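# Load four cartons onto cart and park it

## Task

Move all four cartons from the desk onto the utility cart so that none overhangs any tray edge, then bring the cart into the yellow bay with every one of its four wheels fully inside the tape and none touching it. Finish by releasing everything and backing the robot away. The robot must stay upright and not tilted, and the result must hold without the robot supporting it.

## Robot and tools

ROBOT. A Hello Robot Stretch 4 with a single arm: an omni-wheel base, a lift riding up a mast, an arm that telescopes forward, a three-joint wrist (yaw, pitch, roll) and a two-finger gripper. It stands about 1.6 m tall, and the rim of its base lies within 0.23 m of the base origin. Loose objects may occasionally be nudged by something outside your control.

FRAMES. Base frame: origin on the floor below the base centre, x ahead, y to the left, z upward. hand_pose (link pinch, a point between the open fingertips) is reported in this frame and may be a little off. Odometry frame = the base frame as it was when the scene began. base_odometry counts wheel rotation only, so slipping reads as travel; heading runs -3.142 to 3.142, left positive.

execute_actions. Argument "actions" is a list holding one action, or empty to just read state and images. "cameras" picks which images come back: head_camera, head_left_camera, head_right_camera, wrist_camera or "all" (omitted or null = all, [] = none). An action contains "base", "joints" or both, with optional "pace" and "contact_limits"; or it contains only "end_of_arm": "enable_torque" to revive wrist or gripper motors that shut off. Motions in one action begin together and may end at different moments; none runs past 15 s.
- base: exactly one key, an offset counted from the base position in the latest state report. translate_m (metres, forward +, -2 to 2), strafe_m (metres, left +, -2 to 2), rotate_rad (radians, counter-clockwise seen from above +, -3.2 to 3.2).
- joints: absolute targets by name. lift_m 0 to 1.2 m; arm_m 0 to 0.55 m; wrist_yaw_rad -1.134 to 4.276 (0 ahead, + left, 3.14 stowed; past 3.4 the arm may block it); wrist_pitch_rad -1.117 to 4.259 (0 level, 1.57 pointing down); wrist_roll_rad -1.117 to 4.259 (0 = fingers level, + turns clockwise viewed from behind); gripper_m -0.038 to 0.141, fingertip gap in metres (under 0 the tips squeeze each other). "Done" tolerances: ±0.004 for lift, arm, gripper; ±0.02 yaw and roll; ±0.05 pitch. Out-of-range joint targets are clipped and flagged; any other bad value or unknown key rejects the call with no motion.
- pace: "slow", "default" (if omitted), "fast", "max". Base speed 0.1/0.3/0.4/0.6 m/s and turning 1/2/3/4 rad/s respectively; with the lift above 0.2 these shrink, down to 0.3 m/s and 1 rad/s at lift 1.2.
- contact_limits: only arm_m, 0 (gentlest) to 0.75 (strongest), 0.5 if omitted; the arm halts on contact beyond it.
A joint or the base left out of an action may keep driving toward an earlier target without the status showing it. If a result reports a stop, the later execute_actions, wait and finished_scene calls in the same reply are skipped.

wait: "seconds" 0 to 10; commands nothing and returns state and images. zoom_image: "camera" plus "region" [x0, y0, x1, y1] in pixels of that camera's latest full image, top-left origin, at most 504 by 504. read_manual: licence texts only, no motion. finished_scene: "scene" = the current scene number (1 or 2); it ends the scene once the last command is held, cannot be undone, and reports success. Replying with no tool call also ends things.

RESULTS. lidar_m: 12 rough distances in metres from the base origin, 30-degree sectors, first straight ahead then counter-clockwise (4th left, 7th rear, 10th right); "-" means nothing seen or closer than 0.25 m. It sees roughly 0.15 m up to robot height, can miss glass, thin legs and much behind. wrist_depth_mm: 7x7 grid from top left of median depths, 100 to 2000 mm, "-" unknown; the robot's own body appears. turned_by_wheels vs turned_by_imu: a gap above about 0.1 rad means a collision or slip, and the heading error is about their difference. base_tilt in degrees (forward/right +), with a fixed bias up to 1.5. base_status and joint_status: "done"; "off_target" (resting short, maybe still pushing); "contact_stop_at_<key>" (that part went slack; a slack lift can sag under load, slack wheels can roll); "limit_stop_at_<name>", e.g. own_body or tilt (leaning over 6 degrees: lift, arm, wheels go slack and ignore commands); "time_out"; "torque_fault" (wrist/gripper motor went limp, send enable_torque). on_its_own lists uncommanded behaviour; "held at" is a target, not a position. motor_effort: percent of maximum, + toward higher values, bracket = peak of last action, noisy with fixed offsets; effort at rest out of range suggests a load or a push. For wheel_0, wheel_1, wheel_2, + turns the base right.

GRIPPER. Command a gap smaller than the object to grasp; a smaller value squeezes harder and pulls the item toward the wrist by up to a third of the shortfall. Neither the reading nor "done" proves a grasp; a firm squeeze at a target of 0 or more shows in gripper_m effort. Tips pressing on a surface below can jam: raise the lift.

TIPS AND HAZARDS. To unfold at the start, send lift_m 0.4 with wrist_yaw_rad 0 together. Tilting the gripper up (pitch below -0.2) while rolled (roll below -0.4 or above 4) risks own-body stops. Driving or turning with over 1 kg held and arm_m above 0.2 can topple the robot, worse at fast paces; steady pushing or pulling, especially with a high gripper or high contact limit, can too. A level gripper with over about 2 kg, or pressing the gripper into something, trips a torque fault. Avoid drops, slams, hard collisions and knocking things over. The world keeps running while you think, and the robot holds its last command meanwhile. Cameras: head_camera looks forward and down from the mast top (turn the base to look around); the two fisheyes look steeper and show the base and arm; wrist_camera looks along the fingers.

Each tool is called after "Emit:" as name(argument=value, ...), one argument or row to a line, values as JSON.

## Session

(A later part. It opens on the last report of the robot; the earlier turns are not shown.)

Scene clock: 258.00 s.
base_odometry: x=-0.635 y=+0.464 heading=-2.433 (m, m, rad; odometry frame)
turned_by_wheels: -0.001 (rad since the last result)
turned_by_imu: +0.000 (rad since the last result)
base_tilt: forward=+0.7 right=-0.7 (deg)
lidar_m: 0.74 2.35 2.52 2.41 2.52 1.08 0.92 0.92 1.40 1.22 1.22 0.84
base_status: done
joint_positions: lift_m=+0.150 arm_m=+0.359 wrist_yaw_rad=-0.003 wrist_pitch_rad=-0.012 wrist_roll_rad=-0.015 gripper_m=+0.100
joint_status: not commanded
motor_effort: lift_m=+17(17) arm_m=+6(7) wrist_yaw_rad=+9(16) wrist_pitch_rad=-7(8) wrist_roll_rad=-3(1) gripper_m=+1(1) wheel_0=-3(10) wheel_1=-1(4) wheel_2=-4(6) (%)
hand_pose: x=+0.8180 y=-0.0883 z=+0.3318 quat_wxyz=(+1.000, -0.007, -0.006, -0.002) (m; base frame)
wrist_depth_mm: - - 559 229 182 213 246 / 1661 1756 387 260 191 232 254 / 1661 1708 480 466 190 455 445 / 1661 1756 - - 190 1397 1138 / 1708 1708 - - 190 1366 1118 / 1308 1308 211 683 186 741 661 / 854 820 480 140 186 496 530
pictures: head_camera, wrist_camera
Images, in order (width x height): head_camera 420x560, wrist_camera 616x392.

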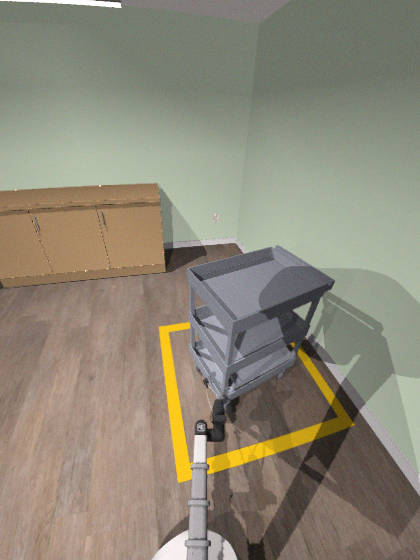

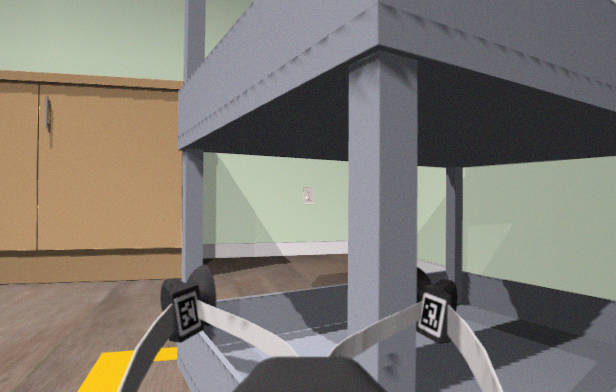

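Emit:
execute_actions(
  actions=[
    {"base":{"strafe_m":-0.035},"joints":{"gripper_m":0.12}},
  ],
  cameras=[],
)

Emit:
execute_actions(
  actions=[
    {"joints":{"arm_m":0.0}},
  ],
  cameras=["head_camera","wrist_camera"],
)

Emit:
zoom_image(
  camera="head_camera",
  region=[140, 230, 370, 490],
)

Scene clock: 265.40 s.
base_odometry: x=-0.658 y=+0.490 heading=-2.433 (m, m, rad; odometry frame)
turned_by_wheels: +0.000 (rad since the last result)
turned_by_imu: +0.001 (rad since the last result)
base_tilt: forward=+0.7 right=-0.8 (deg)
lidar_m: 0.74 2.35 2.57 2.43 2.55 1.08 0.89 0.91 1.37 1.16 1.19 0.87
base_status: done
joint_positions: lift_m=+0.150 arm_m=+0.359 wrist_yaw_rad=+0.000 wrist_pitch_rad=-0.012 wrist_roll_rad=-0.015 gripper_m=+0.120
joint_status: all done
motor_effort: lift_m=+17(17) arm_m=+6(6) wrist_yaw_rad=+0(9) wrist_pitch_rad=-8(7) wrist_roll_rad=+0(0) gripper_m=+2(3) wheel_0=-2(6) wheel_1=+2(9) wheel_2=-2(1) (%)
hand_pose: x=+0.8183 y=-0.0875 z=+0.3318 quat_wxyz=(+1.000, -0.007, -0.006, +0.000) (m; base frame)
wrist_depth_mm: - - 291 181 199 236 273 / 1708 1756 296 191 235 249 281 / 1661 1708 469 190 462 452 445 / 1661 1756 - 191 - 1336 1078 / 1708 1756 - 190 1921 1336 1098 / 1281 1098 609 190 668 707 668 / 854 759 512 144 539 496 535
pictures: none
No camera images: the call's "cameras" was empty. Leave "cameras" out to get every camera's image.

Scene clock: 267.57 s.
base_odometry: x=-0.658 y=+0.490 heading=-2.433 (m, m, rad; odometry frame)
turned_by_wheels: +0.000 (rad since the last result)
turned_by_imu: +0.001 (rad since the last result)
base_tilt: forward=+0.7 right=-0.7 (deg)
lidar_m: 0.77 2.34 2.55 2.44 2.52 1.04 0.91 0.90 1.36 1.17 1.18 0.88
base_status: not commanded
joint_positions: lift_m=+0.150 arm_m=+0.002 wrist_yaw_rad=+0.000 wrist_pitch_rad=-0.011 wrist_roll_rad=-0.015 gripper_m=+0.120
joint_status: all done
joint sent to its limit — the command would take arm_m past its lower limit, so that joint was sent only as far as its limit.
motor_effort: lift_m=+17(17) arm_m=-6(7) wrist_yaw_rad=+0(1) wrist_pitch_rad=-9(9) wrist_roll_rad=-2(0) gripper_m=+0(2) wheel_0=-2(2) wheel_1=+2(2) wheel_2=-2(1) (%)
hand_pose: x=+0.4618 y=-0.0874 z=+0.3317 quat_wxyz=(+1.000, -0.007, -0.006, +0.000) (m; base frame)
wrist_depth_mm: - - - 820 878 854 1118 / - - - 640 1205 1576 1138 / 1921 - 931 559 627 723 1138 / 1983 - - - - 1537 1138 / 1983 - - 1098 1229 1430 1160 / 1281 1098 683 597 580 732 1138 / 866 820 891 144 778 809 946
pictures: head_camera, wrist_camera
Images, in order (width x height): head_camera 420x560, wrist_camera 616x392.

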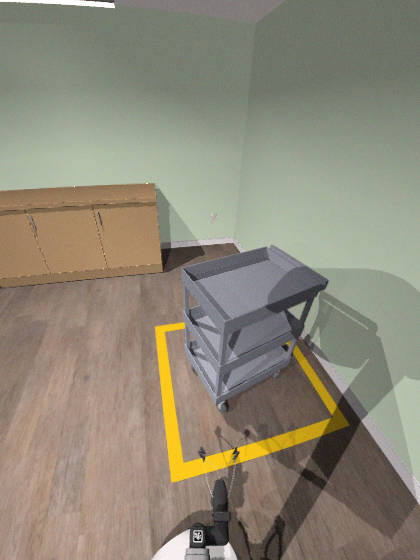

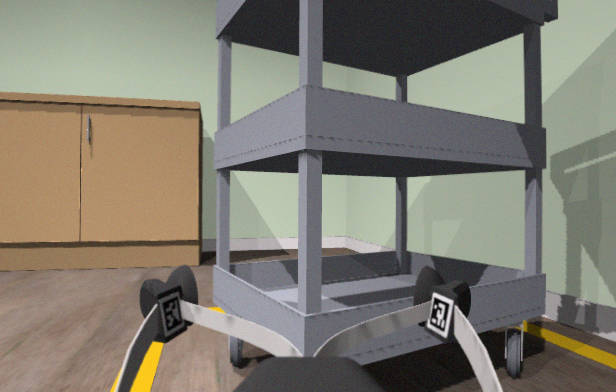

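Region (140, 230, 370, 490) of head_camera's 420x560 image, scaled by 1.938, with more detail than that image has; it fills the left 446 columns of this view, and the rest is white.

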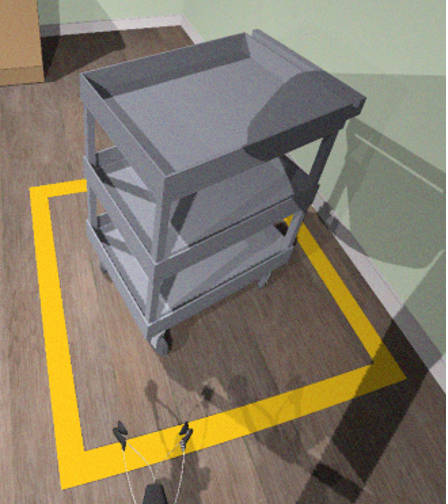

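Emit:
execute_actions(
  actions=[
    {"base":{"rotate_rad":-2.94},"joints":{"lift_m":1.08,"wrist_pitch_rad":1.57,"gripper_m":0.14},"pace":"fast"},
  ],
  cameras=[],
)

Emit:
execute_actions(
  actions=[
    {"base":{"translate_m":0.6}},
  ],
  cameras=["head_camera","head_left_camera"],
)

Scene clock: 295.03 s.
base_odometry: x=-0.658 y=+0.490 heading=+0.910 (m, m, rad; odometry frame)
turned_by_wheels: -2.940 (rad since the last result)
turned_by_imu: -2.870 (rad since the last result)
base_tilt: forward=+0.7 right=-0.7 (deg)
lidar_m: 0.90 1.74 1.23 1.18 1.22 0.75 0.85 2.45 2.48 2.52 1.38 0.96
base_status: done
joint_positions: lift_m=+1.080 arm_m=+0.002 wrist_yaw_rad=+0.000 wrist_pitch_rad=+1.570 wrist_roll_rad=-0.015 gripper_m=+0.140
joint_status: all done
motor_effort: lift_m=+23(28) arm_m=-6(6) wrist_yaw_rad=+0(1) wrist_pitch_rad=-2(3) wrist_roll_rad=+0(1) gripper_m=+3(1) wheel_0=+0(7) wheel_1=-1(13) wheel_2=+0(5) (%)
hand_pose: x=+0.1735 y=-0.0874 z=+0.9695 quat_wxyz=(+0.707, -0.005, +0.707, +0.005) (m; base frame)
wrist_depth_mm: 1205 1205 1229 1182 1229 1229 1205 / 1205 1205 1205 1205 1229 1205 1229 / 1205 1182 1205 1229 1205 1229 1229 / 1205 1205 1229 1229 1229 1205 1205 / 1205 1229 991 991 1205 1229 1229 / 1205 202 991 991 1205 213 1229 / 1182 1229 1229 141 1205 1205 1182
pictures: none
No camera images: the call's "cameras" was empty. Leave "cameras" out to get every camera's image.

Scene clock: 298.53 s.
base_odometry: x=-0.289 y=+0.964 heading=+0.910 (m, m, rad; odometry frame)
turned_by_wheels: +0.000 (rad since the last result)
turned_by_imu: -0.001 (rad since the last result)
base_tilt: forward=+0.7 right=-0.7 (deg)
lidar_m: 0.32 1.14 1.24 1.18 1.27 1.40 1.35 3.08 2.66 2.50 0.49 0.32
base_status: done
joint_positions: lift_m=+1.080 arm_m=+0.002 wrist_yaw_rad=+0.000 wrist_pitch_rad=+1.570 wrist_roll_rad=-0.015 gripper_m=+0.140
joint_status: not commanded
motor_effort: lift_m=+23(23) arm_m=-6(5) wrist_yaw_rad=+0(0) wrist_pitch_rad=-2(1) wrist_roll_rad=-2(0) gripper_m=-1(3) wheel_0=+0(5) wheel_1=+0(4) wheel_2=+1(9) (%)
hand_pose: x=+0.1735 y=-0.0874 z=+0.9695 quat_wxyz=(+0.707, -0.005, +0.707, +0.005) (m; base frame)
wrist_depth_mm: 1205 1229 477 480 473 480 477 / 1229 1229 480 477 477 477 480 / 1205 1205 1205 1229 1229 1205 1229 / 1205 1205 1229 1205 1229 1229 1205 / 1205 1229 1008 1008 1229 1229 1255 / 1205 201 991 991 1229 213 1255 / 1205 1182 1205 141 1205 1205 1205
pictures: head_camera, head_left_camera
Images, in order (width x height): head_camera 420x560, head_left_camera 420x672.

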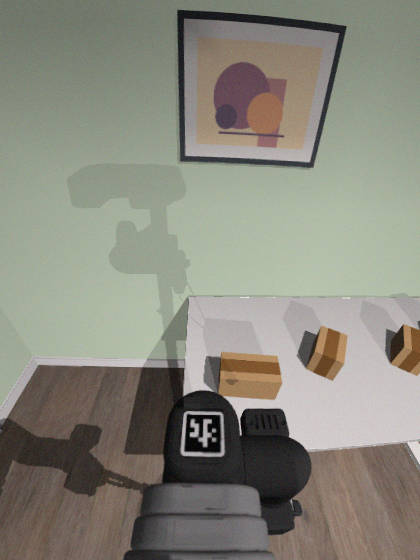

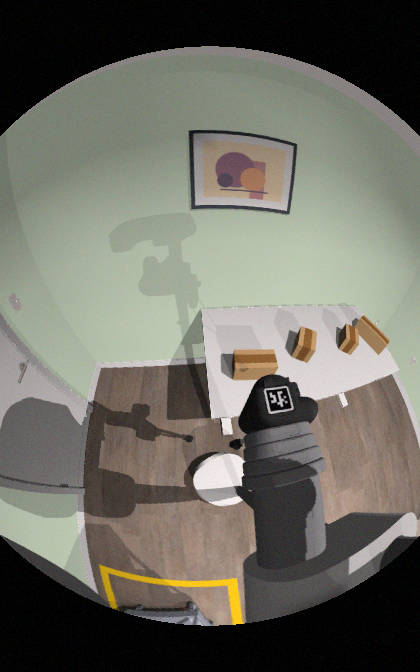

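Emit:
execute_actions(
  actions=[
    {"base":{"strafe_m":-0.063},"joints":{"arm_m":0.415,"wrist_roll_rad":1.57}},
  ],
  cameras=["head_camera","wrist_camera"],
)

Scene clock: 307.50 s.
base_odometry: x=-0.239 y=+0.925 heading=+0.910 (m, m, rad; odometry frame)
turned_by_wheels: +0.000 (rad since the last result)
turned_by_imu: +0.001 (rad since the last result)
base_tilt: forward=+0.7 right=-0.7 (deg)
lidar_m: 0.31 0.33 1.31 1.25 1.31 1.38 1.34 3.07 2.56 2.44 0.51 0.34
base_status: done
joint_positions: lift_m=+1.080 arm_m=+0.414 wrist_yaw_rad=+0.000 wrist_pitch_rad=+1.570 wrist_roll_rad=+1.570 gripper_m=+0.140
joint_status: all done
motor_effort: lift_m=+23(23) arm_m=+6(7) wrist_yaw_rad=-1(0) wrist_pitch_rad=-1(0) wrist_roll_rad=+0(3) gripper_m=+2(1) wheel_0=+0(7) wheel_1=+2(8) wheel_2=+0(3) (%)
hand_pose: x=+0.5852 y=-0.0874 z=+0.9695 quat_wxyz=(+0.501, +0.500, +0.500, -0.499) (m; base frame)
wrist_depth_mm: 466 469 473 477 480 1229 1255 / 469 469 473 477 484 1255 1229 / 469 473 473 359 480 484 1255 / 466 469 469 357 484 484 1255 / 469 469 473 355 477 480 1008 / 466 200 469 353 355 213 1255 / 462 462 469 141 477 477 1229
pictures: head_camera, wrist_camera
Images, in order (width x height): head_camera 420x560, wrist_camera 616x392.

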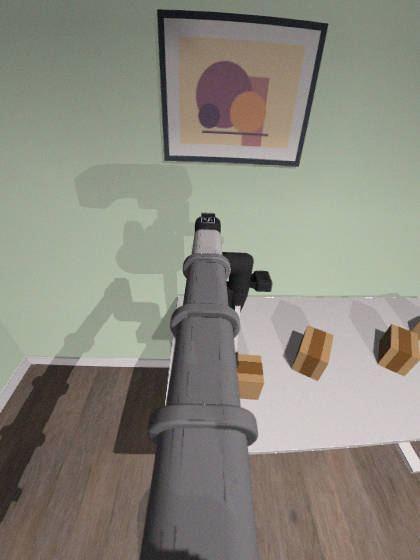

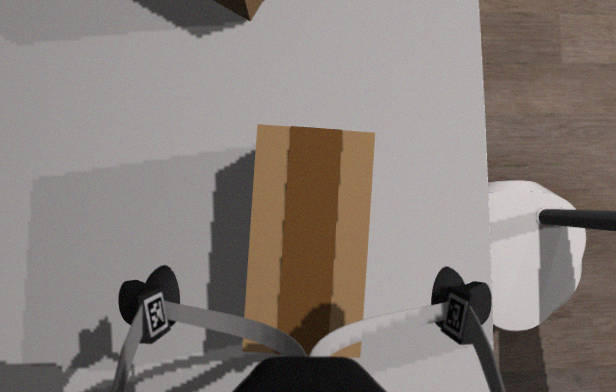

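Emit:
execute_actions(
  actions=[
    {"joints":{"lift_m":0.92,"wrist_roll_rad":1.63,"gripper_m":0.141}},
  ],
  cameras=["head_left_camera","wrist_camera"],
)

Scene clock: 324.83 s.
base_odometry: x=-0.239 y=+0.925 heading=+0.910 (m, m, rad; odometry frame)
turned_by_wheels: +0.000 (rad since the last result)
turned_by_imu: +0.001 (rad since the last result)
base_tilt: forward=+0.7 right=-0.7 (deg)
lidar_m: 0.30 0.29 1.28 1.24 1.32 1.40 1.37 3.07 2.58 2.44 0.48 0.35
base_status: not commanded
joint_positions: lift_m=+0.920 arm_m=+0.414 wrist_yaw_rad=+0.000 wrist_pitch_rad=+1.570 wrist_roll_rad=+1.629 gripper_m=+0.141
joint_status: all done
motor_effort: lift_m=+16(23) arm_m=+6(6) wrist_yaw_rad=-1(0) wrist_pitch_rad=-1(1) wrist_roll_rad=+2(3) gripper_m=+3(1) wheel_0=+0(0) wheel_1=+2(2) wheel_2=+0(1) (%)
hand_pose: x=+0.5852 y=-0.0874 z=+0.8100 quat_wxyz=(+0.485, +0.515, +0.485, -0.514) (m; base frame)
wrist_depth_mm: 309 312 314 314 319 320 1078 / 310 310 310 196 198 320 707 / 310 310 195 195 197 320 320 / 309 310 195 195 197 319 320 / 307 310 194 194 197 317 320 / 307 209 193 194 196 211 320 / 307 307 193 142 196 315 319
pictures: head_left_camera, wrist_camera
Images, in order (width x height): head_left_camera 420x672, wrist_camera 616x392.

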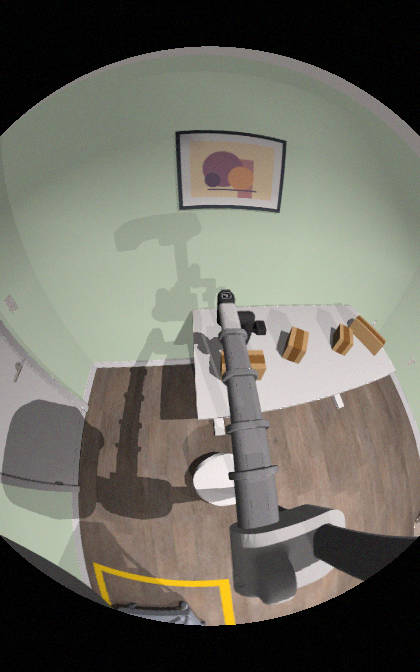

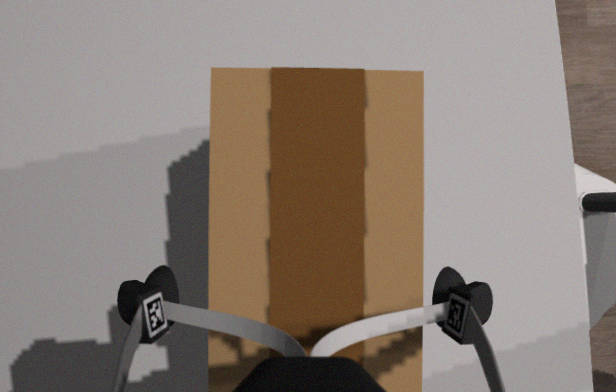

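Emit:
execute_actions(
  actions=[
    {"joints":{"lift_m":0.908,"arm_m":0.408}},
  ],
  cameras=[],
)

Emit:
execute_actions(
  actions=[
    {"joints":{"gripper_m":0.04}},
  ],
  cameras=["wrist_camera"],
)

Scene clock: 329.57 s.
base_odometry: x=-0.239 y=+0.925 heading=+0.910 (m, m, rad; odometry frame)
turned_by_wheels: +0.000 (rad since the last result)
turned_by_imu: +0.001 (rad since the last result)
base_tilt: forward=+0.6 right=-0.7 (deg)
lidar_m: 0.30 0.33 1.30 1.24 1.34 1.39 1.32 3.07 2.56 2.43 0.46 0.33
base_status: not commanded
joint_positions: lift_m=+0.908 arm_m=+0.409 wrist_yaw_rad=+0.000 wrist_pitch_rad=+1.570 wrist_roll_rad=+1.629 gripper_m=+0.141
joint_status: all done
motor_effort: lift_m=+14(14) arm_m=-6(5) wrist_yaw_rad=+0(0) wrist_pitch_rad=-1(0) wrist_roll_rad=-1(0) gripper_m=+2(2) wheel_0=+0(0) wheel_1=+2(2) wheel_2=+0(0) (%)
hand_pose: x=+0.5802 y=-0.0874 z=+0.7982 quat_wxyz=(+0.485, +0.515, +0.485, -0.514) (m; base frame)
wrist_depth_mm: 298 300 303 306 307 307 310 / 298 301 184 185 187 309 310 / 298 300 184 184 186 309 309 / 297 300 183 185 186 309 310 / 297 298 183 183 186 307 309 / 297 204 183 182 185 211 307 / 296 297 182 146 185 304 307
pictures: none
No camera images: the call's "cameras" was empty. Leave "cameras" out to get every camera's image.

Scene clock: 331.57 s.
base_odometry: x=-0.239 y=+0.925 heading=+0.910 (m, m, rad; odometry frame)
turned_by_wheels: +0.000 (rad since the last result)
turned_by_imu: +0.001 (rad since the last result)
base_tilt: forward=+0.7 right=-0.7 (deg)
lidar_m: 0.29 0.33 1.31 1.25 1.29 1.37 1.35 3.08 2.54 2.43 0.45 0.32
base_status: not commanded
joint_positions: lift_m=+0.908 arm_m=+0.409 wrist_yaw_rad=+0.000 wrist_pitch_rad=+1.570 wrist_roll_rad=+1.630 gripper_m=+0.041
joint_status: all done
motor_effort: lift_m=+16(16) arm_m=-6(6) wrist_yaw_rad=+0(0) wrist_pitch_rad=-2(1) wrist_roll_rad=+2(1) gripper_m=-25(24) wheel_0=+0(0) wheel_1=+2(2) wheel_2=+0(1) (%)
hand_pose: x=+0.5802 y=-0.0874 z=+0.7980 quat_wxyz=(+0.485, +0.515, +0.485, -0.514) (m; base frame)
wrist_depth_mm: 298 298 300 303 306 307 310 / 297 298 167 167 167 309 309 / 296 297 167 166 167 307 310 / 294 298 165 165 166 306 309 / 294 297 165 164 165 306 307 / 294 182 163 163 164 183 307 / 293 294 163 163 163 303 307
pictures: wrist_camera
Images, in order (width x height): wrist_camera 616x392.

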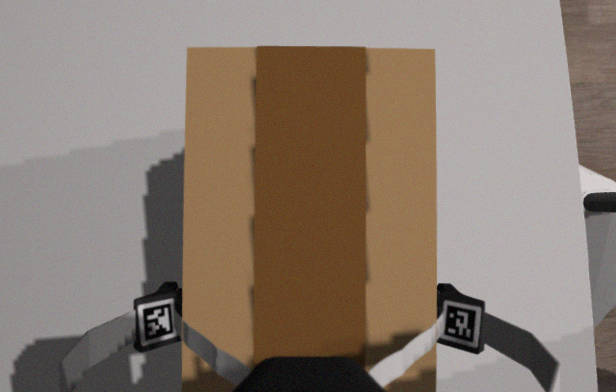

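Emit:
execute_actions(
  actions=[
    {"joints":{"lift_m":1.09,"arm_m":0.1}},
  ],
  cameras=["wrist_camera"],
)

Scene clock: 338.20 s.
base_odometry: x=-0.239 y=+0.925 heading=+0.910 (m, m, rad; odometry frame)
turned_by_wheels: +0.000 (rad since the last result)
turned_by_imu: +0.001 (rad since the last result)
base_tilt: forward=+0.7 right=-0.7 (deg)
lidar_m: 0.26 0.32 1.30 1.25 1.31 1.36 1.34 3.08 2.55 2.43 0.30 0.25
base_status: not commanded
joint_positions: lift_m=+1.090 arm_m=+0.101 wrist_yaw_rad=+0.000 wrist_pitch_rad=+1.570 wrist_roll_rad=+1.630 gripper_m=+0.041
joint_status: all done
motor_effort: lift_m=+24(27) arm_m=-6(7) wrist_yaw_rad=+0(0) wrist_pitch_rad=-2(1) wrist_roll_rad=+1(1) gripper_m=-25(26) wheel_0=+0(0) wheel_1=+2(2) wheel_2=+1(0) (%)
hand_pose: x=+0.2721 y=-0.0874 z=+0.9793 quat_wxyz=(+0.485, +0.515, +0.485, -0.514) (m; base frame)
wrist_depth_mm: 477 484 488 1229 1229 1255 1255 / 480 480 167 167 167 1255 1255 / 480 477 166 166 166 1255 1255 / 477 480 166 165 166 1229 1255 / 477 480 165 164 165 1229 1255 / 477 182 164 163 164 183 1255 / 473 477 163 163 163 1255 1281
pictures: wrist_camera
Images, in order (width x height): wrist_camera 616x392.

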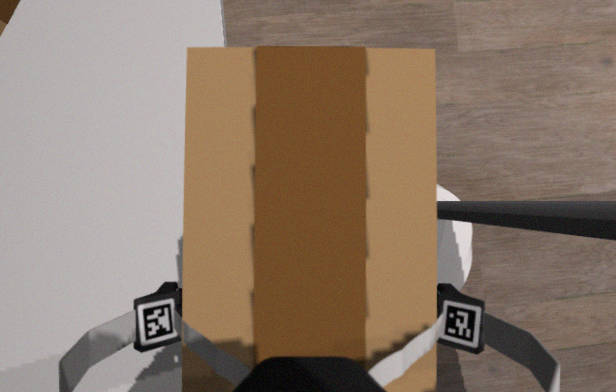

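Emit:
execute_actions(
  actions=[
    {"base":{"rotate_rad":-0.64},"pace":"fast"},
  ],
  cameras=[],
)

Emit:
execute_actions(
  actions=[
    {"base":{"translate_m":-1.27},"pace":"fast"},
  ],
  cameras=[],
)

Emit:
execute_actions(
  actions=[
    {"base":{"rotate_rad":-2.228},"joints":{"wrist_roll_rad":1.57},"pace":"fast"},
  ],
  cameras=["head_camera","head_left_camera","head_right_camera"],
)

Scene clock: 365.23 s.
base_odometry: x=-0.239 y=+0.925 heading=+0.270 (m, m, rad; odometry frame)
turned_by_wheels: -0.640 (rad since the last result)
turned_by_imu: -0.624 (rad since the last result)
base_tilt: forward=+0.6 right=-0.8 (deg)
lidar_m: 0.25 0.31 0.32 1.37 1.25 1.26 1.48 1.35 2.98 2.67 0.31 0.26
base_status: done
joint_positions: lift_m=+1.090 arm_m=+0.101 wrist_yaw_rad=+0.000 wrist_pitch_rad=+1.570 wrist_roll_rad=+1.630 gripper_m=+0.041
joint_status: not commanded
motor_effort: lift_m=+24(24) arm_m=-6(6) wrist_yaw_rad=+0(0) wrist_pitch_rad=-2(3) wrist_roll_rad=+0(0) gripper_m=-24(26) wheel_0=+0(5) wheel_1=+0(5) wheel_2=+0(6) (%)
hand_pose: x=+0.2721 y=-0.0874 z=+0.9794 quat_wxyz=(+0.485, +0.515, +0.485, -0.514) (m; base frame)
wrist_depth_mm: 1205 1205 1229 1229 1255 1255 1255 / 1182 1205 167 167 168 1229 1255 / 1229 1205 167 166 167 1255 1229 / 473 1205 166 165 166 1255 1255 / 477 1205 165 164 165 1229 1255 / 477 182 164 163 164 183 1255 / 473 477 163 163 163 1229 1229
pictures: none
No camera images: the call's "cameras" was empty. Leave "cameras" out to get every camera's image.

Scene clock: 370.53 s.
base_odometry: x=-1.463 y=+0.587 heading=+0.270 (m, m, rad; odometry frame)
turned_by_wheels: +0.000 (rad since the last result)
turned_by_imu: +0.005 (rad since the last result)
base_tilt: forward=+0.7 right=-0.7 (deg)
lidar_m: 0.25 1.76 0.84 0.53 0.50 0.48 0.54 0.38 0.38 0.43 0.30 0.25
base_status: done
joint_positions: lift_m=+1.090 arm_m=+0.101 wrist_yaw_rad=+0.000 wrist_pitch_rad=+1.570 wrist_roll_rad=+1.630 gripper_m=+0.041
joint_status: not commanded
motor_effort: lift_m=+24(24) arm_m=-6(6) wrist_yaw_rad=+0(0) wrist_pitch_rad=-2(2) wrist_roll_rad=+2(1) gripper_m=-24(23) wheel_0=-1(5) wheel_1=+0(7) wheel_2=+0(8) (%)
hand_pose: x=+0.2722 y=-0.0874 z=+0.9794 quat_wxyz=(+0.485, +0.515, +0.485, -0.514) (m; base frame)
wrist_depth_mm: 1205 1205 1205 1229 1098 759 750 / 1205 1182 167 167 167 1098 768 / 1205 1229 166 166 167 1229 1098 / 1205 1205 166 165 166 1229 1160 / 1182 1229 164 164 165 1255 1255 / 1182 182 164 163 164 183 1182 / 1205 1205 163 163 163 1138 976
pictures: none
No camera images: the call's "cameras" was empty. Leave "cameras" out to get every camera's image.

Scene clock: 373.50 s.
base_odometry: x=-1.463 y=+0.587 heading=-1.958 (m, m, rad; odometry frame)
turned_by_wheels: -2.228 (rad since the last result)
turned_by_imu: -2.175 (rad since the last result)
base_tilt: forward=+0.7 right=-0.7 (deg)
lidar_m: 0.37 0.39 2.95 3.20 1.53 1.49 1.01 0.60 0.50 0.50 0.31 0.25
base_status: done
joint_positions: lift_m=+1.090 arm_m=+0.101 wrist_yaw_rad=+0.000 wrist_pitch_rad=+1.570 wrist_roll_rad=+1.570 gripper_m=+0.041
joint_status: all done
motor_effort: lift_m=+23(24) arm_m=-6(6) wrist_yaw_rad=-1(0) wrist_pitch_rad=-1(2) wrist_roll_rad=-1(4) gripper_m=-26(22) wheel_0=+1(4) wheel_1=+1(5) wheel_2=+0(6) (%)
hand_pose: x=+0.2722 y=-0.0874 z=+0.9794 quat_wxyz=(+0.500, +0.500, +0.500, -0.500) (m; base frame)
wrist_depth_mm: 1205 384 1118 960 866 798 732 / 402 389 167 167 167 1098 960 / 404 404 167 166 167 1255 1255 / 402 404 166 165 166 1229 1255 / 399 404 165 164 165 1229 1255 / 402 182 164 163 165 183 1255 / 402 357 163 163 163 1229 1255
pictures: head_camera, head_left_camera, head_right_camera
Images, in order (width x height): head_camera 420x560, head_left_camera 420x672, head_right_camera 420x672.

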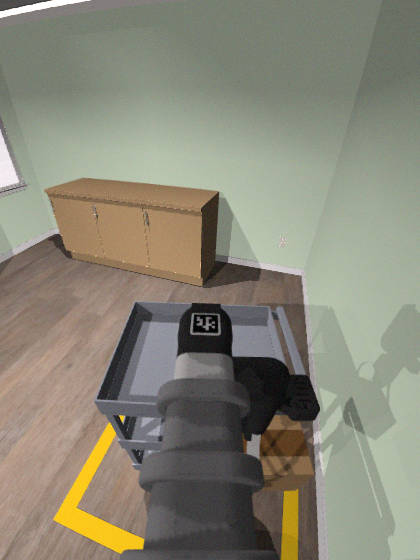

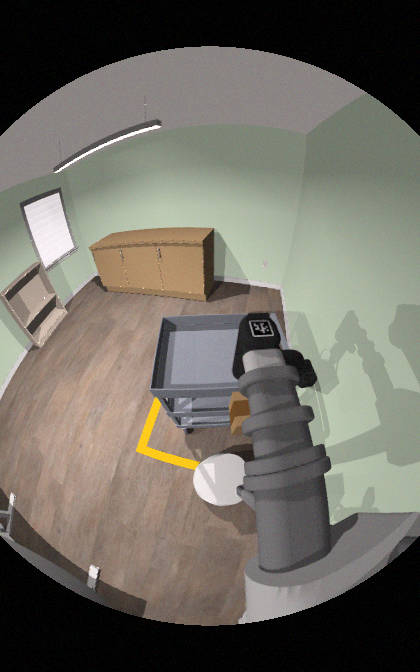

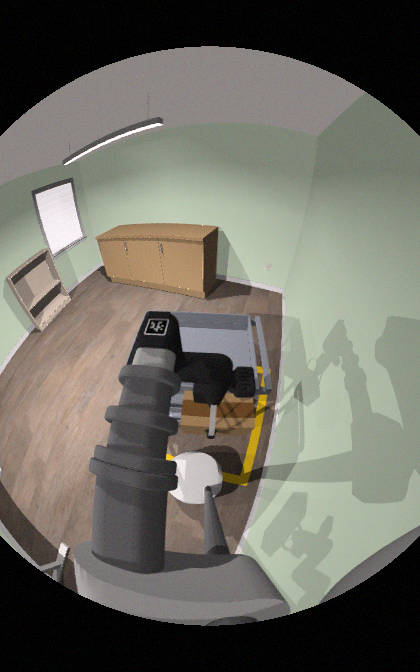

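Emit:
execute_actions(
  actions=[
    {"base":{"translate_m":0.13},"joints":{"arm_m":0.45}},
  ],
  cameras=["head_left_camera","wrist_camera"],
)

Scene clock: 384.70 s.
base_odometry: x=-1.513 y=+0.466 heading=-1.958 (m, m, rad; odometry frame)
turned_by_wheels: +0.000 (rad since the last result)
turned_by_imu: +0.001 (rad since the last result)
base_tilt: forward=+0.6 right=-0.7 (deg)
lidar_m: 0.26 0.27 0.40 3.19 1.70 1.59 1.02 0.65 0.52 0.50 0.37 0.26
base_status: done
joint_positions: lift_m=+1.090 arm_m=+0.449 wrist_yaw_rad=+0.000 wrist_pitch_rad=+1.570 wrist_roll_rad=+1.570 gripper_m=+0.041
joint_status: all done
motor_effort: lift_m=+24(23) arm_m=+6(7) wrist_yaw_rad=-1(1) wrist_pitch_rad=-1(0) wrist_roll_rad=-2(2) gripper_m=-25(26) wheel_0=-1(4) wheel_1=+0(4) wheel_2=+0(11) (%)
hand_pose: x=+0.6202 y=-0.0874 z=+0.9794 quat_wxyz=(+0.501, +0.500, +0.500, -0.499) (m; base frame)
wrist_depth_mm: 1205 1229 355 359 353 373 368 / 1205 1205 167 167 168 415 421 / 1205 1205 167 166 167 415 418 / 1205 1205 166 165 166 415 418 / 1205 1229 165 164 165 415 421 / 1205 183 164 163 164 183 418 / 1182 353 163 163 163 413 418
pictures: head_left_camera, wrist_camera
Images, in order (width x height): head_left_camera 420x672, wrist_camera 616x392.

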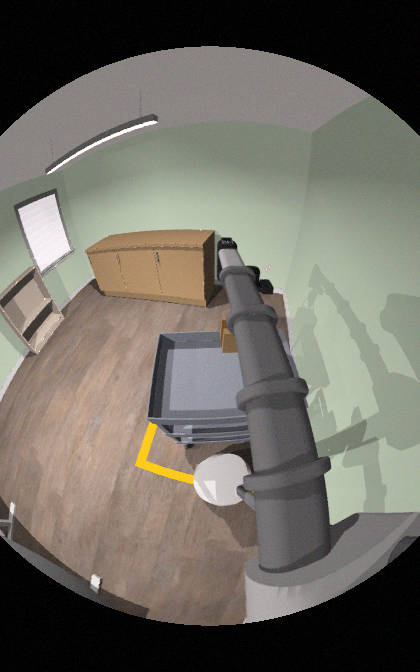

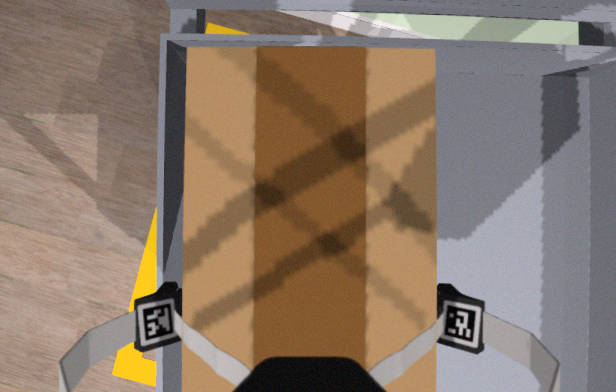

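Emit:
execute_actions(
  actions=[
    {"joints":{"lift_m":0.985}},
  ],
  cameras=["wrist_camera"],
)

Scene clock: 391.40 s.
base_odometry: x=-1.513 y=+0.466 heading=-1.958 (m, m, rad; odometry frame)
turned_by_wheels: +0.000 (rad since the last result)
turned_by_imu: +0.001 (rad since the last result)
base_tilt: forward=+0.7 right=-0.7 (deg)
lidar_m: 0.25 0.27 0.40 3.17 1.67 1.58 1.06 0.61 0.52 0.53 0.37 0.26
base_status: not commanded
joint_positions: lift_m=+0.985 arm_m=+0.449 wrist_yaw_rad=+0.000 wrist_pitch_rad=+1.570 wrist_roll_rad=+1.570 gripper_m=+0.041
joint_status: all done
motor_effort: lift_m=+17(23) arm_m=+6(6) wrist_yaw_rad=-1(1) wrist_pitch_rad=+0(0) wrist_roll_rad=+0(1) gripper_m=-26(24) wheel_0=-1(1) wheel_1=+0(0) wheel_2=+0(0) (%)
hand_pose: x=+0.6202 y=-0.0874 z=+0.8749 quat_wxyz=(+0.500, +0.500, +0.500, -0.500) (m; base frame)
wrist_depth_mm: 1118 276 296 293 293 307 304 / 1098 290 167 167 167 312 312 / 1098 291 166 166 167 309 310 / 1098 293 166 165 165 309 310 / 1098 271 165 164 165 309 309 / 1098 182 164 164 164 183 309 / 1098 249 163 163 163 307 309
pictures: wrist_camera
Images, in order (width x height): wrist_camera 616x392.

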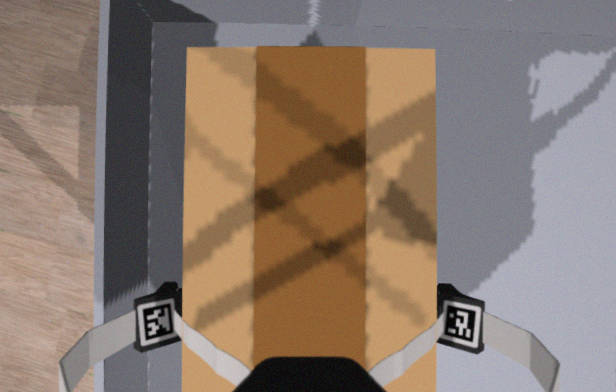

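Emit:
execute_actions(
  actions=[
    {"joints":{"lift_m":0.98,"gripper_m":0.13}},
  ],
  cameras=["wrist_camera"],
)

Emit:
execute_actions(
  actions=[
    {"joints":{"lift_m":1.08}},
  ],
  cameras=["wrist_camera"],
)

Scene clock: 397.17 s.
base_odometry: x=-1.513 y=+0.466 heading=-1.958 (m, m, rad; odometry frame)
turned_by_wheels: +0.000 (rad since the last result)
turned_by_imu: +0.001 (rad since the last result)
base_tilt: forward=+0.6 right=-0.7 (deg)
lidar_m: 0.27 0.27 0.40 3.19 1.67 1.54 1.01 0.60 0.51 0.53 0.42 0.25
base_status: not commanded
joint_positions: lift_m=+0.980 arm_m=+0.449 wrist_yaw_rad=+0.000 wrist_pitch_rad=+1.570 wrist_roll_rad=+1.570 gripper_m=+0.130
joint_status: all done
motor_effort: lift_m=+17(18) arm_m=+6(6) wrist_yaw_rad=+0(1) wrist_pitch_rad=-3(3) wrist_roll_rad=-2(2) gripper_m=+3(26) wheel_0=+0(1) wheel_1=+0(0) wheel_2=+0(0) (%)
hand_pose: x=+0.6199 y=-0.0874 z=+0.8699 quat_wxyz=(+0.500, +0.500, +0.500, -0.500) (m; base frame)
wrist_depth_mm: 1098 276 301 304 307 306 304 / 1098 287 183 184 185 307 310 / 1098 289 183 183 185 307 309 / 1098 290 183 183 185 306 307 / 1078 268 182 183 185 306 307 / 1078 228 182 182 183 306 306 / 1098 247 182 141 183 306 306
pictures: wrist_camera
Images, in order (width x height): wrist_camera 616x392.

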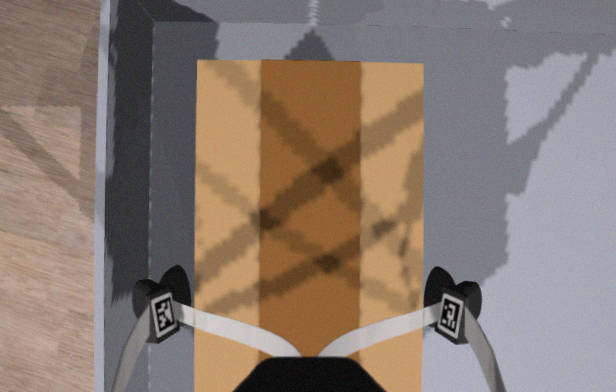

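Scene clock: 398.60 s.
base_odometry: x=-1.513 y=+0.466 heading=-1.958 (m, m, rad; odometry frame)
turned_by_wheels: +0.000 (rad since the last result)
turned_by_imu: +0.000 (rad since the last result)
base_tilt: forward=+0.7 right=-0.7 (deg)
lidar_m: 0.26 0.28 0.39 3.16 1.66 1.57 1.03 0.62 0.53 0.54 0.39 0.26
base_status: not commanded
joint_positions: lift_m=+1.080 arm_m=+0.449 wrist_yaw_rad=+0.000 wrist_pitch_rad=+1.570 wrist_roll_rad=+1.570 gripper_m=+0.130
joint_status: all done
motor_effort: lift_m=+23(26) arm_m=+6(6) wrist_yaw_rad=+0(0) wrist_pitch_rad=-2(3) wrist_roll_rad=-5(1) gripper_m=+1(2) wheel_0=-1(1) wheel_1=+0(0) wheel_2=+0(0) (%)
hand_pose: x=+0.6201 y=-0.0874 z=+0.9694 quat_wxyz=(+0.500, +0.500, +0.500, -0.500) (m; base frame)
wrist_depth_mm: 1205 1182 362 362 357 353 891 / 1205 1205 399 402 402 407 410 / 1182 1205 389 281 404 407 407 / 1182 1205 389 281 402 407 410 / 1205 1205 392 281 404 404 407 / 1182 213 279 279 283 407 407 / 1182 1182 394 147 402 404 410
pictures: wrist_camera
Images, in order (width x height): wrist_camera 616x392.

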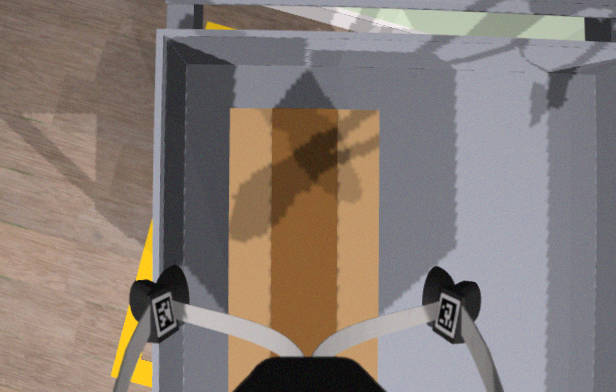

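Emit:
execute_actions(
  actions=[
    {"base":{"rotate_rad":2.133},"joints":{"arm_m":0.05,"lift_m":1.09,"gripper_m":0.141},"pace":"fast"},
  ],
  cameras=[],
)

Emit:
execute_actions(
  actions=[
    {"base":{"translate_m":1.566},"joints":{"wrist_roll_rad":0.5},"pace":"fast"},
  ],
  cameras=[],
)

Emit:
execute_actions(
  actions=[
    {"base":{"rotate_rad":0.735},"joints":{"arm_m":0.4},"pace":"fast"},
  ],
  cameras=["head_camera","wrist_camera"],
)

Scene clock: 417.97 s.
base_odometry: x=-1.513 y=+0.466 heading=+0.175 (m, m, rad; odometry frame)
turned_by_wheels: +2.133 (rad since the last result)
turned_by_imu: +2.085 (rad since the last result)
base_tilt: forward=+0.6 right=-0.8 (deg)
lidar_m: 1.62 1.58 1.00 0.63 0.53 0.52 0.38 0.27 0.26 0.27 0.41 3.18
base_status: done
joint_positions: lift_m=+1.090 arm_m=+0.051 wrist_yaw_rad=+0.000 wrist_pitch_rad=+1.570 wrist_roll_rad=+1.570 gripper_m=+0.141
joint_status: all done
motor_effort: lift_m=+23(27) arm_m=-6(6) wrist_yaw_rad=+0(1) wrist_pitch_rad=-2(2) wrist_roll_rad=+0(1) gripper_m=+2(2) wheel_0=+0(5) wheel_1=-1(3) wheel_2=+2(6) (%)
hand_pose: x=+0.2221 y=-0.0874 z=+0.9795 quat_wxyz=(+0.500, +0.500, +0.500, -0.500) (m; base frame)
wrist_depth_mm: 1182 1229 1229 1205 759 436 377 / 1229 1182 1255 1229 750 759 759 / 1205 1229 1229 1229 1098 759 759 / 1182 1182 1229 1229 1008 1078 759 / 1229 1229 1229 1025 1008 1229 445 / 1205 208 1205 1205 991 211 1160 / 1205 1205 1205 142 1255 1205 1025
pictures: none
No camera images: the call's "cameras" was empty. Leave "cameras" out to get every camera's image.

Scene clock: 424.17 s.
base_odometry: x=+0.030 y=+0.739 heading=+0.175 (m, m, rad; odometry frame)
turned_by_wheels: +0.000 (rad since the last result)
turned_by_imu: -0.003 (rad since the last result)
base_tilt: forward=+0.7 right=-0.7 (deg)
lidar_m: 0.37 0.30 0.30 0.38 1.57 1.58 1.53 1.48 2.99 2.43 2.10 0.67
base_status: done
joint_positions: lift_m=+1.090 arm_m=+0.051 wrist_yaw_rad=+0.000 wrist_pitch_rad=+1.570 wrist_roll_rad=+0.501 gripper_m=+0.141
joint_status: all done
motor_effort: lift_m=+23(23) arm_m=-6(6) wrist_yaw_rad=+0(0) wrist_pitch_rad=-3(2) wrist_roll_rad=-1(7) gripper_m=+1(2) wheel_0=+1(5) wheel_1=+0(5) wheel_2=+2(8) (%)
hand_pose: x=+0.2221 y=-0.0874 z=+0.9795 quat_wxyz=(+0.685, +0.175, +0.685, -0.175) (m; base frame)
wrist_depth_mm: 484 484 1229 1229 1229 1229 1255 / 477 484 1205 1229 1229 1229 1255 / 477 484 1229 1205 1229 1229 1255 / 480 500 1229 1255 1205 1229 1255 / 484 1229 1255 991 1255 1255 1255 / 480 210 1008 1008 1008 211 1229 / 484 1205 1255 142 1229 1255 1255
pictures: none
No camera images: the call's "cameras" was empty. Leave "cameras" out to get every camera's image.

Scene clock: 425.97 s.
base_odometry: x=+0.030 y=+0.739 heading=+0.910 (m, m, rad; odometry frame)
turned_by_wheels: +0.735 (rad since the last result)
turned_by_imu: +0.718 (rad since the last result)
base_tilt: forward=+0.6 right=-0.7 (deg)
lidar_m: 0.29 0.32 0.42 1.57 1.64 1.45 3.00 2.66 2.22 2.10 0.47 0.32
base_status: done
joint_positions: lift_m=+1.090 arm_m=+0.399 wrist_yaw_rad=+0.000 wrist_pitch_rad=+1.570 wrist_roll_rad=+0.500 gripper_m=+0.141
joint_status: all done
motor_effort: lift_m=+23(23) arm_m=+6(7) wrist_yaw_rad=-1(1) wrist_pitch_rad=-1(1) wrist_roll_rad=-2(3) gripper_m=+0(3) wheel_0=-1(6) wheel_1=-1(5) wheel_2=+2(5) (%)
hand_pose: x=+0.5702 y=-0.0874 z=+0.9795 quat_wxyz=(+0.685, +0.175, +0.685, -0.175) (m; base frame)
wrist_depth_mm: 480 480 480 484 488 488 424 / 477 480 480 366 484 492 488 / 480 480 484 366 488 492 488 / 480 484 480 366 488 488 492 / 484 480 484 484 484 496 488 / 480 208 484 488 488 210 1229 / 480 484 480 142 488 1255 1229
pictures: head_camera, wrist_camera
Images, in order (width x height): head_camera 420x560, wrist_camera 616x392.

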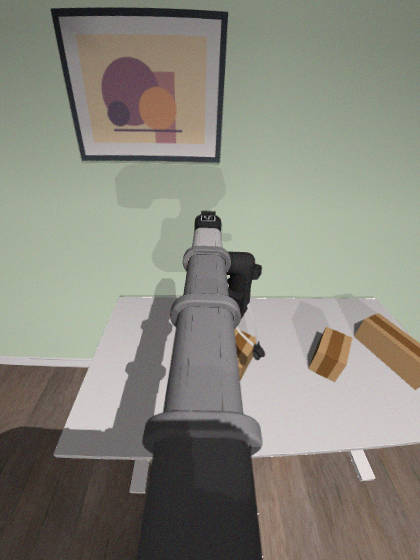

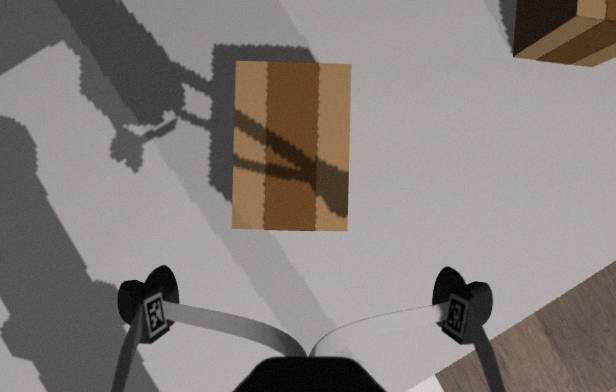

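Emit:
execute_actions(
  actions=[
    {"base":{"strafe_m":-0.038},"joints":{"arm_m":0.494,"wrist_roll_rad":0.524,"lift_m":0.97}},
  ],
  cameras=["wrist_camera"],
)

Scene clock: 433.93 s.
base_odometry: x=+0.060 y=+0.716 heading=+0.910 (m, m, rad; odometry frame)
turned_by_wheels: +0.000 (rad since the last result)
turned_by_imu: +0.002 (rad since the last result)
base_tilt: forward=+0.7 right=-0.7 (deg)
lidar_m: 0.30 0.32 0.45 1.61 1.66 1.47 3.02 2.63 2.18 2.07 0.48 0.31
base_status: done
joint_positions: lift_m=+0.970 arm_m=+0.493 wrist_yaw_rad=+0.000 wrist_pitch_rad=+1.570 wrist_roll_rad=+0.524 gripper_m=+0.141
joint_status: all done
motor_effort: lift_m=+16(23) arm_m=+6(5) wrist_yaw_rad=-1(0) wrist_pitch_rad=-1(1) wrist_roll_rad=+1(2) gripper_m=-1(1) wheel_0=+0(8) wheel_1=+2(9) wheel_2=+1(2) (%)
hand_pose: x=+0.6641 y=-0.0874 z=+0.8600 quat_wxyz=(+0.683, +0.183, +0.683, -0.183) (m; base frame)
wrist_depth_mm: 357 359 362 364 362 368 370 / 357 359 364 364 366 368 370 / 357 362 362 364 364 366 368 / 357 359 359 243 366 366 368 / 357 359 362 244 366 368 370 / 359 209 244 243 246 211 368 / 359 359 364 141 366 366 368
pictures: wrist_camera
Images, in order (width x height): wrist_camera 616x392.

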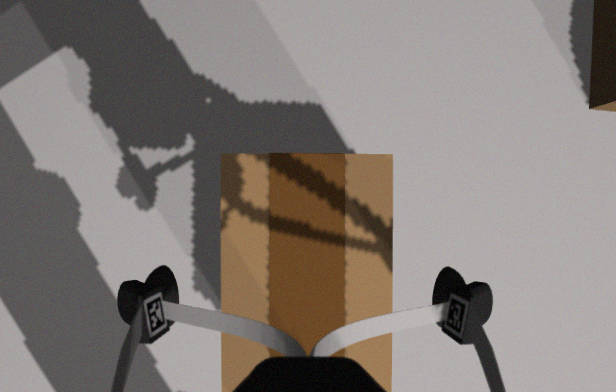

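Centered. Lower and grip.

Emit:
execute_actions(
  actions=[
    {"joints":{"lift_m":0.908}},
  ],
  cameras=["wrist_camera"],
)

Emit:
execute_actions(
  actions=[
    {"joints":{"gripper_m":0.04}},
  ],
  cameras=["wrist_camera"],
)

Scene clock: 438.43 s.
base_odometry: x=+0.060 y=+0.716 heading=+0.910 (m, m, rad; odometry frame)
turned_by_wheels: +0.000 (rad since the last result)
turned_by_imu: +0.001 (rad since the last result)
base_tilt: forward=+0.7 right=-0.7 (deg)
lidar_m: 0.28 0.33 0.45 1.61 1.69 1.45 2.98 2.60 2.20 2.07 0.43 0.31
base_status: not commanded
joint_positions: lift_m=+0.908 arm_m=+0.493 wrist_yaw_rad=+0.000 wrist_pitch_rad=+1.571 wrist_roll_rad=+0.524 gripper_m=+0.141
joint_status: all done
motor_effort: lift_m=+14(18) arm_m=+6(6) wrist_yaw_rad=+0(0) wrist_pitch_rad=-4(4) wrist_roll_rad=+0(0) gripper_m=+2(1) wheel_0=+1(0) wheel_1=+2(2) wheel_2=+1(1) (%)
hand_pose: x=+0.6638 y=-0.0874 z=+0.7982 quat_wxyz=(+0.683, +0.183, +0.683, -0.183) (m; base frame)
wrist_depth_mm: 297 297 301 301 303 304 306 / 298 300 300 303 304 304 306 / 298 300 183 183 304 304 306 / 297 301 182 183 184 306 306 / 298 300 182 183 184 306 306 / 298 202 183 182 184 209 306 / 298 298 182 147 184 304 307
pictures: wrist_camera
Images, in order (width x height): wrist_camera 616x392.

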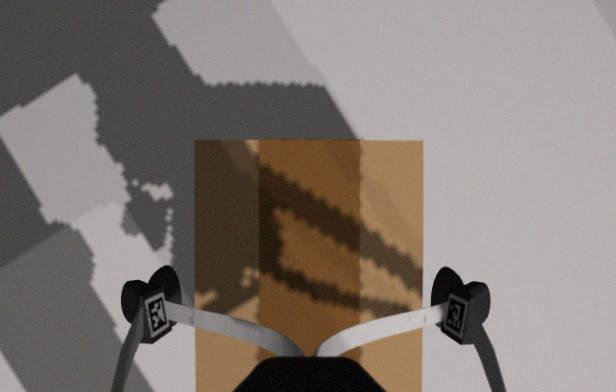

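Scene clock: 440.43 s.
base_odometry: x=+0.060 y=+0.716 heading=+0.910 (m, m, rad; odometry frame)
turned_by_wheels: +0.000 (rad since the last result)
turned_by_imu: +0.001 (rad since the last result)
base_tilt: forward=+0.7 right=-0.7 (deg)
lidar_m: 0.29 0.31 0.46 1.62 1.69 1.47 2.97 2.60 2.19 2.05 0.46 0.29
base_status: not commanded
joint_positions: lift_m=+0.908 arm_m=+0.493 wrist_yaw_rad=+0.000 wrist_pitch_rad=+1.570 wrist_roll_rad=+0.524 gripper_m=+0.041
joint_status: all done
motor_effort: lift_m=+17(17) arm_m=+6(6) wrist_yaw_rad=+0(0) wrist_pitch_rad=-2(4) wrist_roll_rad=+2(0) gripper_m=-25(23) wheel_0=+1(0) wheel_1=+2(2) wheel_2=+1(1) (%)
hand_pose: x=+0.6640 y=-0.0874 z=+0.7979 quat_wxyz=(+0.683, +0.183, +0.683, -0.183) (m; base frame)
wrist_depth_mm: 296 296 298 298 301 303 304 / 296 297 298 300 301 303 303 / 296 298 164 164 166 301 304 / 297 297 164 164 165 304 304 / 296 296 163 163 165 303 304 / 297 182 163 163 164 202 306 / 297 297 163 163 164 303 304
pictures: wrist_camera
Images, in order (width x height): wrist_camera 616x392.

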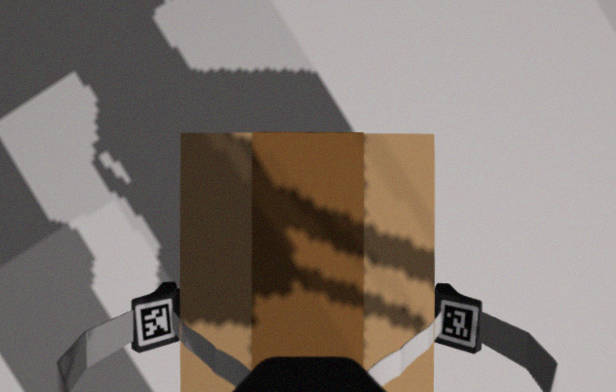

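Emit:
execute_actions(
  actions=[
    {"joints":{"lift_m":1.05,"arm_m":0.25},"pace":"fast"},
  ],
  cameras=[],
)

Emit:
execute_actions(
  actions=[
    {"base":{"rotate_rad":-0.72},"joints":{"lift_m":1.09,"arm_m":0.1},"pace":"fast"},
  ],
  cameras=[],
)

Emit:
execute_actions(
  actions=[
    {"base":{"translate_m":-1.295},"joints":{"wrist_roll_rad":1.57},"pace":"fast"},
  ],
  cameras=[],
)

Emit:
execute_actions(
  actions=[
    {"base":{"rotate_rad":-2.148},"pace":"fast"},
  ],
  cameras=["head_camera","head_right_camera","wrist_camera"],
)

Scene clock: 452.10 s.
base_odometry: x=+0.060 y=+0.716 heading=+0.910 (m, m, rad; odometry frame)
turned_by_wheels: +0.000 (rad since the last result)
turned_by_imu: +0.001 (rad since the last result)
base_tilt: forward=+0.6 right=-0.6 (deg)
lidar_m: 0.30 0.32 0.46 1.61 1.72 1.50 3.01 2.61 2.15 2.08 0.47 0.31
base_status: not commanded
joint_positions: lift_m=+1.050 arm_m=+0.251 wrist_yaw_rad=+0.000 wrist_pitch_rad=+1.570 wrist_roll_rad=+0.524 gripper_m=+0.041
joint_status: all done
motor_effort: lift_m=+24(23) arm_m=-6(7) wrist_yaw_rad=+0(1) wrist_pitch_rad=-3(3) wrist_roll_rad=+1(0) gripper_m=-26(27) wheel_0=+1(1) wheel_1=+2(2) wheel_2=+1(1) (%)
hand_pose: x=+0.4220 y=-0.0874 z=+0.9394 quat_wxyz=(+0.683, +0.183, +0.683, -0.183) (m; base frame)
wrist_depth_mm: 436 439 442 445 445 449 452 / 436 442 439 445 445 445 449 / 436 442 165 165 166 445 449 / 436 439 164 164 165 445 1182 / 439 439 164 164 165 1182 1182 / 439 181 163 163 164 204 1205 / 439 442 163 163 164 1205 1205
pictures: none
No camera images: the call's "cameras" was empty. Leave "cameras" out to get every camera's image.

Scene clock: 453.80 s.
base_odometry: x=+0.060 y=+0.716 heading=+0.190 (m, m, rad; odometry frame)
turned_by_wheels: -0.720 (rad since the last result)
turned_by_imu: -0.703 (rad since the last result)
base_tilt: forward=+0.7 right=-0.8 (deg)
lidar_m: 0.36 0.28 0.30 0.39 1.58 1.61 1.50 1.54 2.96 2.34 2.09 0.65
base_status: done
joint_positions: lift_m=+1.090 arm_m=+0.101 wrist_yaw_rad=+0.000 wrist_pitch_rad=+1.570 wrist_roll_rad=+0.524 gripper_m=+0.041
joint_status: all done
motor_effort: lift_m=+24(29) arm_m=-6(6) wrist_yaw_rad=+0(1) wrist_pitch_rad=-2(0) wrist_roll_rad=+0(1) gripper_m=-24(23) wheel_0=+0(4) wheel_1=+0(4) wheel_2=+0(4) (%)
hand_pose: x=+0.2721 y=-0.0874 z=+0.9794 quat_wxyz=(+0.683, +0.183, +0.683, -0.183) (m; base frame)
wrist_depth_mm: 480 477 1205 1229 1229 1229 1229 / 473 477 1205 1229 1229 1255 1255 / 480 480 164 165 165 1255 1255 / 477 484 164 164 165 1229 1229 / 480 484 163 163 165 1255 1255 / 480 181 164 164 165 204 1255 / 477 1182 163 163 164 1229 1229
pictures: none
No camera images: the call's "cameras" was empty. Leave "cameras" out to get every camera's image.

Scene clock: 459.17 s.
base_odometry: x=-1.212 y=+0.471 heading=+0.190 (m, m, rad; odometry frame)
turned_by_wheels: +0.000 (rad since the last result)
turned_by_imu: +0.006 (rad since the last result)
base_tilt: forward=+0.7 right=-0.7 (deg)
lidar_m: 1.42 1.32 1.43 0.88 0.77 0.77 0.51 0.38 0.35 2.42 2.72 0.27
base_status: done
joint_positions: lift_m=+1.090 arm_m=+0.101 wrist_yaw_rad=+0.000 wrist_pitch_rad=+1.570 wrist_roll_rad=+1.569 gripper_m=+0.041
joint_status: all done
motor_effort: lift_m=+24(24) arm_m=-6(6) wrist_yaw_rad=+0(1) wrist_pitch_rad=-1(2) wrist_roll_rad=+2(4) gripper_m=-27(25) wheel_0=-1(5) wheel_1=+0(5) wheel_2=+0(10) (%)
hand_pose: x=+0.2722 y=-0.0874 z=+0.9794 quat_wxyz=(+0.501, +0.500, +0.500, -0.499) (m; base frame)
wrist_depth_mm: 1205 1229 1205 1205 1255 1255 768 / 1205 1229 1229 1255 1229 1098 707 / 1182 1205 164 164 166 1098 1078 / 1182 1229 164 164 165 1255 1098 / 1205 1229 163 164 165 1229 1229 / 1182 181 164 163 164 204 1229 / 1205 1229 163 163 164 1229 1229
pictures: none
No camera images: the call's "cameras" was empty. Leave "cameras" out to get every camera's image.

Scene clock: 462.07 s.
base_odometry: x=-1.212 y=+0.471 heading=-1.958 (m, m, rad; odometry frame)
turned_by_wheels: -2.148 (rad since the last result)
turned_by_imu: -2.097 (rad since the last result)
base_tilt: forward=+0.6 right=-0.7 (deg)
lidar_m: 0.38 2.36 2.74 2.95 1.46 1.32 1.53 0.89 0.75 0.75 0.55 0.25
base_status: done
joint_positions: lift_m=+1.090 arm_m=+0.101 wrist_yaw_rad=+0.000 wrist_pitch_rad=+1.570 wrist_roll_rad=+1.569 gripper_m=+0.041
joint_status: not commanded
motor_effort: lift_m=+24(24) arm_m=-6(6) wrist_yaw_rad=+0(0) wrist_pitch_rad=-2(1) wrist_roll_rad=+2(2) gripper_m=-27(27) wheel_0=+0(5) wheel_1=-1(4) wheel_2=+0(5) (%)
hand_pose: x=+0.2722 y=-0.0874 z=+0.9794 quat_wxyz=(+0.501, +0.500, +0.500, -0.499) (m; base frame)
wrist_depth_mm: 407 407 741 1229 1255 1229 1182 / 407 407 750 1255 1229 1255 1255 / 404 404 164 165 165 1281 1255 / 404 404 164 164 165 1205 1255 / 402 402 163 163 165 1281 1229 / 399 182 163 163 165 203 1255 / 397 370 163 163 164 1255 1255
pictures: head_camera, head_right_camera, wrist_camera
Images, in order (width x height): head_camera 420x560, head_right_camera 420x672, wrist_camera 616x392.

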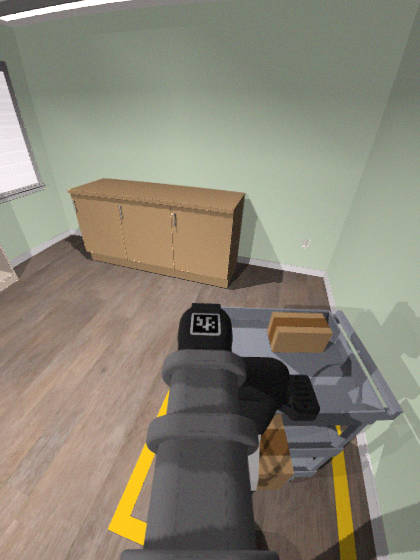

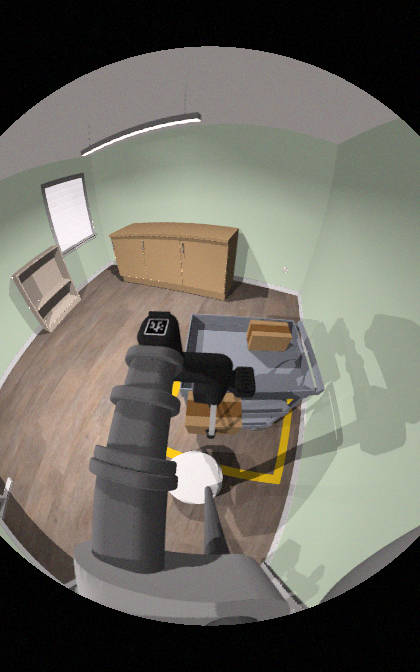

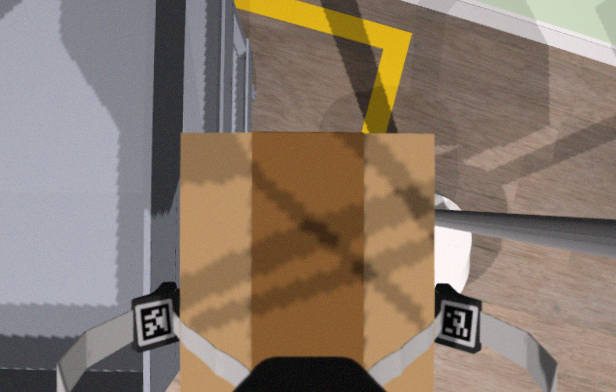

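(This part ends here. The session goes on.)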